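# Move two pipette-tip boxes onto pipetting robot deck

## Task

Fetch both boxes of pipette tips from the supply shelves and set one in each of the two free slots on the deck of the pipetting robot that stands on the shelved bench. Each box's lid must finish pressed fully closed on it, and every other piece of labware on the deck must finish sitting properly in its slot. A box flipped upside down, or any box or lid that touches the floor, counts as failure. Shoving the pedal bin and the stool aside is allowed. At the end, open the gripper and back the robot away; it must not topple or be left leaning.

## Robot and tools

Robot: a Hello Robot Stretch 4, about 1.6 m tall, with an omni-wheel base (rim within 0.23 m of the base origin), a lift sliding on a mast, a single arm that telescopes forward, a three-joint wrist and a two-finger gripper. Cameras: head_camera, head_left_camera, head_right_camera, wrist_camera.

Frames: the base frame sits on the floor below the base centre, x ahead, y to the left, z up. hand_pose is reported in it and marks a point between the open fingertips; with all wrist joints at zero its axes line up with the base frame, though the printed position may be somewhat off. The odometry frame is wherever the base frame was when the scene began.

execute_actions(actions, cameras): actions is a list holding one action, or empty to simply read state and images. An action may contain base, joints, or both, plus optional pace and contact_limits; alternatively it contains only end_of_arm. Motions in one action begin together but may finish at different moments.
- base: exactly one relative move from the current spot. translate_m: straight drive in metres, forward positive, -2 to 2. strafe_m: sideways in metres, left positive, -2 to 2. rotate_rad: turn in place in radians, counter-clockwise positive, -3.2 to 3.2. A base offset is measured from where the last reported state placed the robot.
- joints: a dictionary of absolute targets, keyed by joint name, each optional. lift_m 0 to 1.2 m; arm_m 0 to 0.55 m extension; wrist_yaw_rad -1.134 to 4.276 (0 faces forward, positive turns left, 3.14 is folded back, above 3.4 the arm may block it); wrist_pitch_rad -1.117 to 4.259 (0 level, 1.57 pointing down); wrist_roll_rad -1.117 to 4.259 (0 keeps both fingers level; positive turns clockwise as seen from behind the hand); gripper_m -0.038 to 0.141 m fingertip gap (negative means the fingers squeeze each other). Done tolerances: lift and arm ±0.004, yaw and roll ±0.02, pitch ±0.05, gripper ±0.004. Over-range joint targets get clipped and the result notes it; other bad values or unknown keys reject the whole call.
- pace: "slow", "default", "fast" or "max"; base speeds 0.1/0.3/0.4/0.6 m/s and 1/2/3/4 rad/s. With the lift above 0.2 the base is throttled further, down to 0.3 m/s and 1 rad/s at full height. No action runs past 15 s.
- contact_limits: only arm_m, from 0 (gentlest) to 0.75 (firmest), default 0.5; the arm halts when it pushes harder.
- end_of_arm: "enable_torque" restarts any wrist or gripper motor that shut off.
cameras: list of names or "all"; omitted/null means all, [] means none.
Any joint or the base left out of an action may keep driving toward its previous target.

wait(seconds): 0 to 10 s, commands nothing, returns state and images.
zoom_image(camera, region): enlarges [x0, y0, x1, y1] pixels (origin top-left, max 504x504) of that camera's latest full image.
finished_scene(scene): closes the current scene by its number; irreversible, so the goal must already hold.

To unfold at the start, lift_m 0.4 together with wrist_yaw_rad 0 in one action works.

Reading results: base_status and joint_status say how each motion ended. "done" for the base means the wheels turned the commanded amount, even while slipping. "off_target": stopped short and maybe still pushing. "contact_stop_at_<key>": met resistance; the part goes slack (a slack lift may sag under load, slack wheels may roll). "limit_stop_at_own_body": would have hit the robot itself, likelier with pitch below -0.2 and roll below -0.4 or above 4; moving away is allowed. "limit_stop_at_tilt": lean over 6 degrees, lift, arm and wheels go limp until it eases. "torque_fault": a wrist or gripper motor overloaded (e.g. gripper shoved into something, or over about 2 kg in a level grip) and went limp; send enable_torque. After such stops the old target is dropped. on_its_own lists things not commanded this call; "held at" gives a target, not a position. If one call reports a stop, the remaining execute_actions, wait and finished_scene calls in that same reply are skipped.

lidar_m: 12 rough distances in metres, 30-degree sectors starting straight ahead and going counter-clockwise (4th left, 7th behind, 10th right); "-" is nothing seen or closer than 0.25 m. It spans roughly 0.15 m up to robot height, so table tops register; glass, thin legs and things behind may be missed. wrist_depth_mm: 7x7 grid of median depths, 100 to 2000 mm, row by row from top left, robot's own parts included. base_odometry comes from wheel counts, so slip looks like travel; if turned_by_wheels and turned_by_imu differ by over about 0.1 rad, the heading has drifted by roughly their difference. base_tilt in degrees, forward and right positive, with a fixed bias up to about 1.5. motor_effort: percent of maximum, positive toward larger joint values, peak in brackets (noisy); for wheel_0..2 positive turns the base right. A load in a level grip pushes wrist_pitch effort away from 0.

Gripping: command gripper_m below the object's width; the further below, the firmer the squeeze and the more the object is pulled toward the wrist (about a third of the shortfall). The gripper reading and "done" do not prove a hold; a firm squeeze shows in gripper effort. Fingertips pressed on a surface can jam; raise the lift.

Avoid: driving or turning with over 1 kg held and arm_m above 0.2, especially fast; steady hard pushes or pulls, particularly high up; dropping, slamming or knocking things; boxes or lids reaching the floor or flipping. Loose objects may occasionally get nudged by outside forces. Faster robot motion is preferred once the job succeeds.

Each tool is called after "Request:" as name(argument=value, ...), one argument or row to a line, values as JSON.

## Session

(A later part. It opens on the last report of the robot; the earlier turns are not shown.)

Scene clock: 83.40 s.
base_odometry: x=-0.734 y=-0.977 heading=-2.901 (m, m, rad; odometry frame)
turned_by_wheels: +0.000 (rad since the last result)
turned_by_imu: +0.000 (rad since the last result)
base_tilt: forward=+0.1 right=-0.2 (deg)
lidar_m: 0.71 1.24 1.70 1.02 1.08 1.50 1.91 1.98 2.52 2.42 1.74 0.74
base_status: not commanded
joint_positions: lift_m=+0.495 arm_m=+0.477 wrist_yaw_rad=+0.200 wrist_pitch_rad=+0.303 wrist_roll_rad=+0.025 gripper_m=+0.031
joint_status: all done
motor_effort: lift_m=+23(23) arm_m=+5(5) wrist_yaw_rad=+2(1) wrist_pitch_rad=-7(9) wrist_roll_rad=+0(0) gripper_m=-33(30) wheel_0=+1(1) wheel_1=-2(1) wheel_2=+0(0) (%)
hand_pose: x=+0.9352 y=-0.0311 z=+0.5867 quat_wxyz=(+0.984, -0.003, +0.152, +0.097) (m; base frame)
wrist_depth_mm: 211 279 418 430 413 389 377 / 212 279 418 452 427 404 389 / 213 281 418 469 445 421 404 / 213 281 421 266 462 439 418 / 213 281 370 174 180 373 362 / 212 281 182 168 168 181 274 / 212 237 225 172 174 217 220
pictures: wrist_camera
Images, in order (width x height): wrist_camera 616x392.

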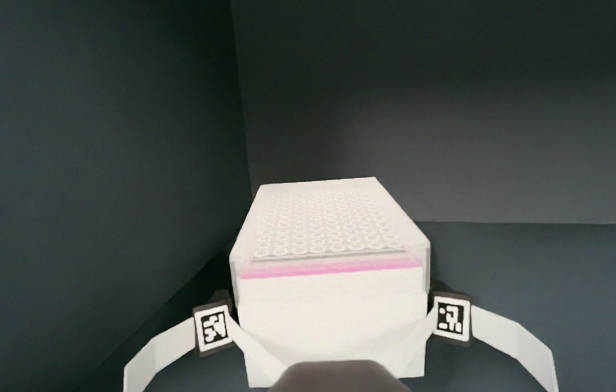

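Request:
execute_actions(
  actions=[
    {"base":{"translate_m":-0.652},"joints":{"arm_m":0.0,"wrist_yaw_rad":-0.015},"pace":"fast"},
  ],
  cameras=[],
)

Request:
execute_actions(
  actions=[
    {"base":{"rotate_rad":1.576},"joints":{"lift_m":0.724}},
  ],
  cameras=[],
)

Request:
execute_actions(
  actions=[
    {"base":{"translate_m":0.34},"joints":{"arm_m":0.35}},
  ],
  cameras=["wrist_camera"],
)

Scene clock: 89.53 s.
base_odometry: x=-0.101 y=-0.822 heading=-2.900 (m, m, rad; odometry frame)
turned_by_wheels: +0.000 (rad since the last result)
turned_by_imu: -0.001 (rad since the last result)
base_tilt: forward=+0.1 right=-0.2 (deg)
lidar_m: 0.47 1.91 1.08 1.00 1.04 1.96 1.25 1.30 1.77 2.40 2.51 1.42
base_status: done
joint_positions: lift_m=+0.495 arm_m=+0.001 wrist_yaw_rad=-0.015 wrist_pitch_rad=+0.304 wrist_roll_rad=+0.025 gripper_m=+0.031
joint_status: all done
motor_effort: lift_m=+23(23) arm_m=-4(5) wrist_yaw_rad=+2(8) wrist_pitch_rad=-9(10) wrist_roll_rad=+0(0) gripper_m=-31(31) wheel_0=+2(6) wheel_1=-1(7) wheel_2=+0(14) (%)
hand_pose: x=+0.4456 y=-0.0916 z=+0.5867 quat_wxyz=(+0.988, +0.013, +0.151, -0.009) (m; base frame)
wrist_depth_mm: 1499 1464 1430 1464 1464 1308 1499 / 1537 1576 1537 1537 1499 1366 1576 / 1618 1618 1618 1618 1537 1281 1576 / 1756 1708 1708 267 1661 1397 1708 / 1756 1756 1661 173 180 1308 1464 / 1336 1308 182 167 168 181 1138 / 1060 976 931 172 174 891 904
pictures: none
No camera images: the call's "cameras" was empty. Leave "cameras" out to get every camera's image.

Scene clock: 91.60 s.
base_odometry: x=-0.101 y=-0.822 heading=-1.325 (m, m, rad; odometry frame)
turned_by_wheels: +1.576 (rad since the last result)
turned_by_imu: +1.569 (rad since the last result)
base_tilt: forward=+0.1 right=-0.1 (deg)
lidar_m: 0.49 1.06 1.93 1.24 1.29 1.77 2.42 2.52 1.42 1.36 1.92 1.09
base_status: done
joint_positions: lift_m=+0.724 arm_m=+0.001 wrist_yaw_rad=-0.015 wrist_pitch_rad=+0.304 wrist_roll_rad=+0.025 gripper_m=+0.031
joint_status: all done
motor_effort: lift_m=+23(25) arm_m=-5(4) wrist_yaw_rad=+0(1) wrist_pitch_rad=-9(10) wrist_roll_rad=+0(0) gripper_m=-32(32) wheel_0=+0(3) wheel_1=-3(7) wheel_2=+2(11) (%)
hand_pose: x=+0.4457 y=-0.0915 z=+0.8157 quat_wxyz=(+0.988, +0.013, +0.151, -0.009) (m; base frame)
wrist_depth_mm: 1499 917 1499 1464 1464 1464 1464 / 1576 1042 1537 1537 1537 1537 1537 / 1618 1098 1138 991 960 1042 960 / 1661 878 866 266 866 1661 1661 / 1756 1808 1756 173 180 1708 1756 / 1756 1618 182 167 167 181 1499 / 1430 991 1229 172 174 1205 1205
pictures: none
No camera images: the call's "cameras" was empty. Leave "cameras" out to get every camera's image.

Scene clock: 94.20 s.
base_odometry: x=-0.018 y=-1.152 heading=-1.324 (m, m, rad; odometry frame)
turned_by_wheels: +0.000 (rad since the last result)
turned_by_imu: +0.000 (rad since the last result)
base_tilt: forward=+0.1 right=-0.2 (deg)
lidar_m: 0.68 0.70 1.92 1.43 1.28 1.77 2.77 2.63 1.44 1.37 1.02 0.73
base_status: done
joint_positions: lift_m=+0.724 arm_m=+0.349 wrist_yaw_rad=-0.015 wrist_pitch_rad=+0.304 wrist_roll_rad=+0.025 gripper_m=+0.031
joint_status: all done
motor_effort: lift_m=+23(23) arm_m=+5(5) wrist_yaw_rad=+1(2) wrist_pitch_rad=-8(9) wrist_roll_rad=+0(0) gripper_m=-32(34) wheel_0=+0(4) wheel_1=+1(6) wheel_2=+2(6) (%)
hand_pose: x=+0.7941 y=-0.0915 z=+0.8157 quat_wxyz=(+0.988, +0.013, +0.151, -0.009) (m; base frame)
wrist_depth_mm: 842 866 842 854 866 842 842 / 891 878 878 866 866 788 866 / 891 917 917 439 809 917 820 / 741 691 407 266 397 554 504 / 347 242 255 173 180 319 319 / 266 226 182 167 168 181 235 / 234 220 210 172 174 204 202
pictures: wrist_camera
Images, in order (width x height): wrist_camera 616x392.

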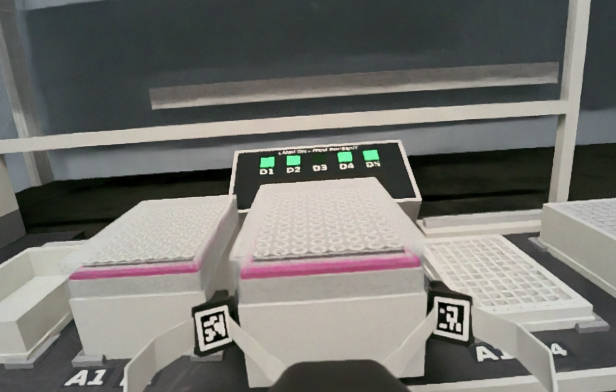

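Request:
execute_actions(
  actions=[
    {"base":{"strafe_m":-0.004},"joints":{"arm_m":0.396},"pace":"slow"},
  ],
  cameras=[],
)

Request:
execute_actions(
  actions=[
    {"joints":{"lift_m":0.71},"pace":"slow"},
  ],
  cameras=["wrist_camera"],
)

Request:
zoom_image(
  camera="wrist_camera",
  region=[180, 232, 480, 392],
)

Scene clock: 98.23 s.
base_odometry: x=-0.022 y=-1.153 heading=-1.324 (m, m, rad; odometry frame)
turned_by_wheels: +0.000 (rad since the last result)
turned_by_imu: -0.001 (rad since the last result)
base_tilt: forward=+0.1 right=-0.2 (deg)
lidar_m: 0.67 0.69 1.89 1.41 1.30 1.78 2.78 2.59 1.45 1.39 1.04 0.73
base_status: done
joint_positions: lift_m=+0.724 arm_m=+0.395 wrist_yaw_rad=-0.015 wrist_pitch_rad=+0.304 wrist_roll_rad=+0.025 gripper_m=+0.031
joint_status: all done
motor_effort: lift_m=+23(23) arm_m=+5(5) wrist_yaw_rad=+0(1) wrist_pitch_rad=-9(9) wrist_roll_rad=+0(0) gripper_m=-32(32) wheel_0=+2(2) wheel_1=-2(5) wheel_2=+0(3) (%)
hand_pose: x=+0.8400 y=-0.0915 z=+0.8157 quat_wxyz=(+0.988, +0.013, +0.151, -0.009) (m; base frame)
wrist_depth_mm: 820 809 820 809 809 809 809 / 854 842 831 831 820 831 750 / 854 878 866 402 397 866 732 / 741 683 387 266 351 549 480 / 433 240 263 173 180 342 320 / 186 185 182 167 168 181 236 / 182 181 193 172 174 196 189
pictures: none
No camera images: the call's "cameras" was empty. Leave "cameras" out to get every camera's image.

Scene clock: 99.03 s.
base_odometry: x=-0.022 y=-1.153 heading=-1.324 (m, m, rad; odometry frame)
turned_by_wheels: +0.000 (rad since the last result)
turned_by_imu: +0.000 (rad since the last result)
base_tilt: forward=+0.1 right=-0.2 (deg)
lidar_m: 0.67 0.71 1.90 1.45 1.29 1.80 2.78 2.61 1.41 1.35 1.01 0.72
base_status: not commanded
joint_positions: lift_m=+0.710 arm_m=+0.395 wrist_yaw_rad=-0.015 wrist_pitch_rad=+0.304 wrist_roll_rad=+0.025 gripper_m=+0.031
joint_status: all done
motor_effort: lift_m=+18(20) arm_m=+5(5) wrist_yaw_rad=+2(0) wrist_pitch_rad=-9(9) wrist_roll_rad=+0(0) gripper_m=-31(33) wheel_0=+1(2) wheel_1=-2(2) wheel_2=+0(0) (%)
hand_pose: x=+0.8400 y=-0.0915 z=+0.8022 quat_wxyz=(+0.988, +0.013, +0.151, -0.009) (m; base frame)
wrist_depth_mm: 809 809 809 820 809 809 820 / 854 842 831 759 759 750 741 / 842 866 878 392 741 866 768 / 683 640 355 266 345 508 445 / 300 208 252 173 180 294 297 / 177 178 182 167 168 181 218 / 182 180 191 172 174 186 182
pictures: wrist_camera
Images, in order (width x height): wrist_camera 616x392.

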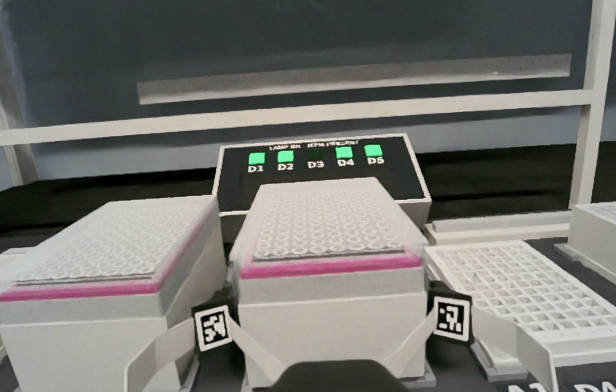

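Region (180, 232, 480, 392) of wrist_camera's 616x392 image, scaled by 1.680; it fills the top 269 rows of this view, and the rest is white.

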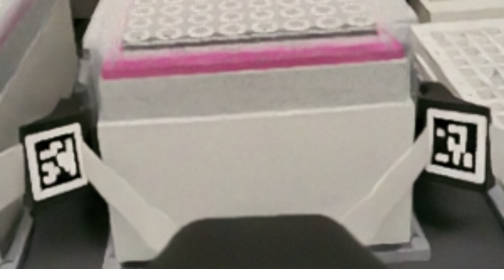

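Request:
execute_actions(
  actions=[
    {"base":{"strafe_m":-0.0015},"joints":{"gripper_m":0.095,"lift_m":0.708},"pace":"slow"},
  ],
  cameras=["wrist_camera"],
)

Request:
execute_actions(
  actions=[
    {"joints":{"arm_m":0.28,"lift_m":0.713}},
  ],
  cameras=["wrist_camera"],
)

Scene clock: 104.23 s.
base_odometry: x=-0.023 y=-1.153 heading=-1.324 (m, m, rad; odometry frame)
turned_by_wheels: +0.000 (rad since the last result)
turned_by_imu: -0.001 (rad since the last result)
base_tilt: forward=+0.1 right=-0.2 (deg)
lidar_m: 0.65 0.71 1.91 1.44 1.29 1.80 2.77 2.62 1.44 1.37 1.01 0.70
base_status: done
joint_positions: lift_m=+0.708 arm_m=+0.395 wrist_yaw_rad=-0.016 wrist_pitch_rad=+0.303 wrist_roll_rad=+0.025 gripper_m=+0.095
joint_status: all done
motor_effort: lift_m=+18(16) arm_m=+5(5) wrist_yaw_rad=+6(7) wrist_pitch_rad=-8(9) wrist_roll_rad=+0(0) gripper_m=-2(32) wheel_0=+0(6) wheel_1=+1(3) wheel_2=+0(1) (%)
hand_pose: x=+0.8399 y=-0.0919 z=+0.8003 quat_wxyz=(+0.988, +0.013, +0.151, -0.010) (m; base frame)
wrist_depth_mm: 820 809 820 820 809 809 798 / 854 842 831 759 750 750 741 / 866 878 866 392 866 866 809 / 676 634 349 340 343 504 439 / 262 206 263 182 195 287 294 / 177 177 192 178 178 207 216 / 182 183 191 171 183 185 186
pictures: wrist_camera
Images, in order (width x height): wrist_camera 616x392.

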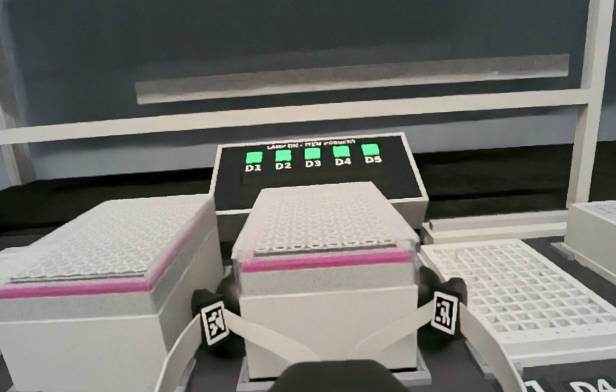

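Scene clock: 105.60 s.
base_odometry: x=-0.023 y=-1.153 heading=-1.324 (m, m, rad; odometry frame)
turned_by_wheels: +0.000 (rad since the last result)
turned_by_imu: +0.000 (rad since the last result)
base_tilt: forward=+0.1 right=-0.2 (deg)
lidar_m: 0.66 0.70 1.92 1.44 1.31 1.78 2.78 2.59 1.42 1.37 1.03 0.74
base_status: not commanded
joint_positions: lift_m=+0.713 arm_m=+0.281 wrist_yaw_rad=-0.015 wrist_pitch_rad=+0.302 wrist_roll_rad=+0.025 gripper_m=+0.095
joint_status: all done
motor_effort: lift_m=+22(20) arm_m=-5(6) wrist_yaw_rad=+2(6) wrist_pitch_rad=-5(8) wrist_roll_rad=+0(0) gripper_m=-1(1) wheel_0=+0(0) wheel_1=+1(0) wheel_2=-1(1) (%)
hand_pose: x=+0.7258 y=-0.0916 z=+0.8051 quat_wxyz=(+0.988, +0.013, +0.150, -0.009) (m; base frame)
wrist_depth_mm: 917 917 917 917 917 917 904 / 946 946 931 946 866 931 960 / 878 991 976 496 891 991 891 / 535 654 373 310 449 442 353 / 351 293 296 293 304 297 303 / 285 278 218 264 259 253 259 / 244 235 221 219 220 219 220
pictures: wrist_camera
Images, in order (width x height): wrist_camera 616x392.

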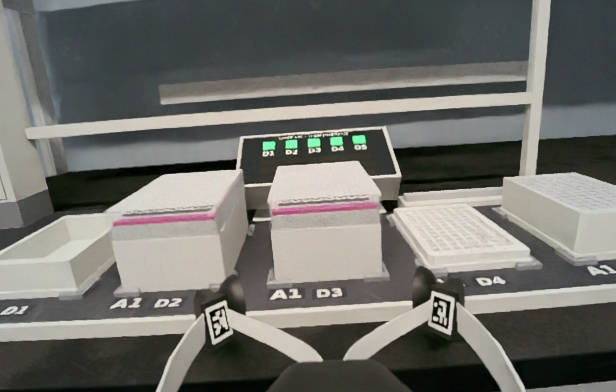

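Request:
execute_actions(
  actions=[
    {"base":{"translate_m":-0.2},"joints":{"arm_m":0.0},"pace":"fast"},
  ],
  cameras=[],
)

Request:
finished_scene(
  scene=2,
)

Scene clock: 112.77 s.
base_odometry: x=-0.072 y=-0.959 heading=-1.324 (m, m, rad; odometry frame)
turned_by_wheels: +0.000 (rad since the last result)
turned_by_imu: -0.001 (rad since the last result)
base_tilt: forward=+0.0 right=-0.2 (deg)
lidar_m: 0.88 0.92 1.95 1.25 1.28 1.75 2.57 2.64 1.44 1.35 1.31 0.93
base_status: done
joint_positions: lift_m=+0.713 arm_m=+0.001 wrist_yaw_rad=-0.015 wrist_pitch_rad=+0.302 wrist_roll_rad=+0.025 gripper_m=+0.095
joint_status: all done
motor_effort: lift_m=+22(23) arm_m=-4(5) wrist_yaw_rad=+1(1) wrist_pitch_rad=-5(4) wrist_roll_rad=+0(0) gripper_m=-2(1) wheel_0=+0(8) wheel_1=-1(6) wheel_2=-1(8) (%)
hand_pose: x=+0.4458 y=-0.0916 z=+0.8051 quat_wxyz=(+0.988, +0.013, +0.150, -0.009) (m; base frame)
wrist_depth_mm: 1366 878 1366 1336 1366 1336 1336 / 1397 904 1397 1397 1308 1397 1397 / 1464 931 1397 842 917 991 931 / 741 741 732 723 732 732 741 / 778 1618 1661 1576 917 1537 1576 / 1229 1618 219 1537 1308 1464 1499 / 1308 1336 1281 1008 1160 1182 1229
pictures: none
No camera images: the call's "cameras" was empty. Leave "cameras" out to get every camera's image.

The scene is finished: the task was done.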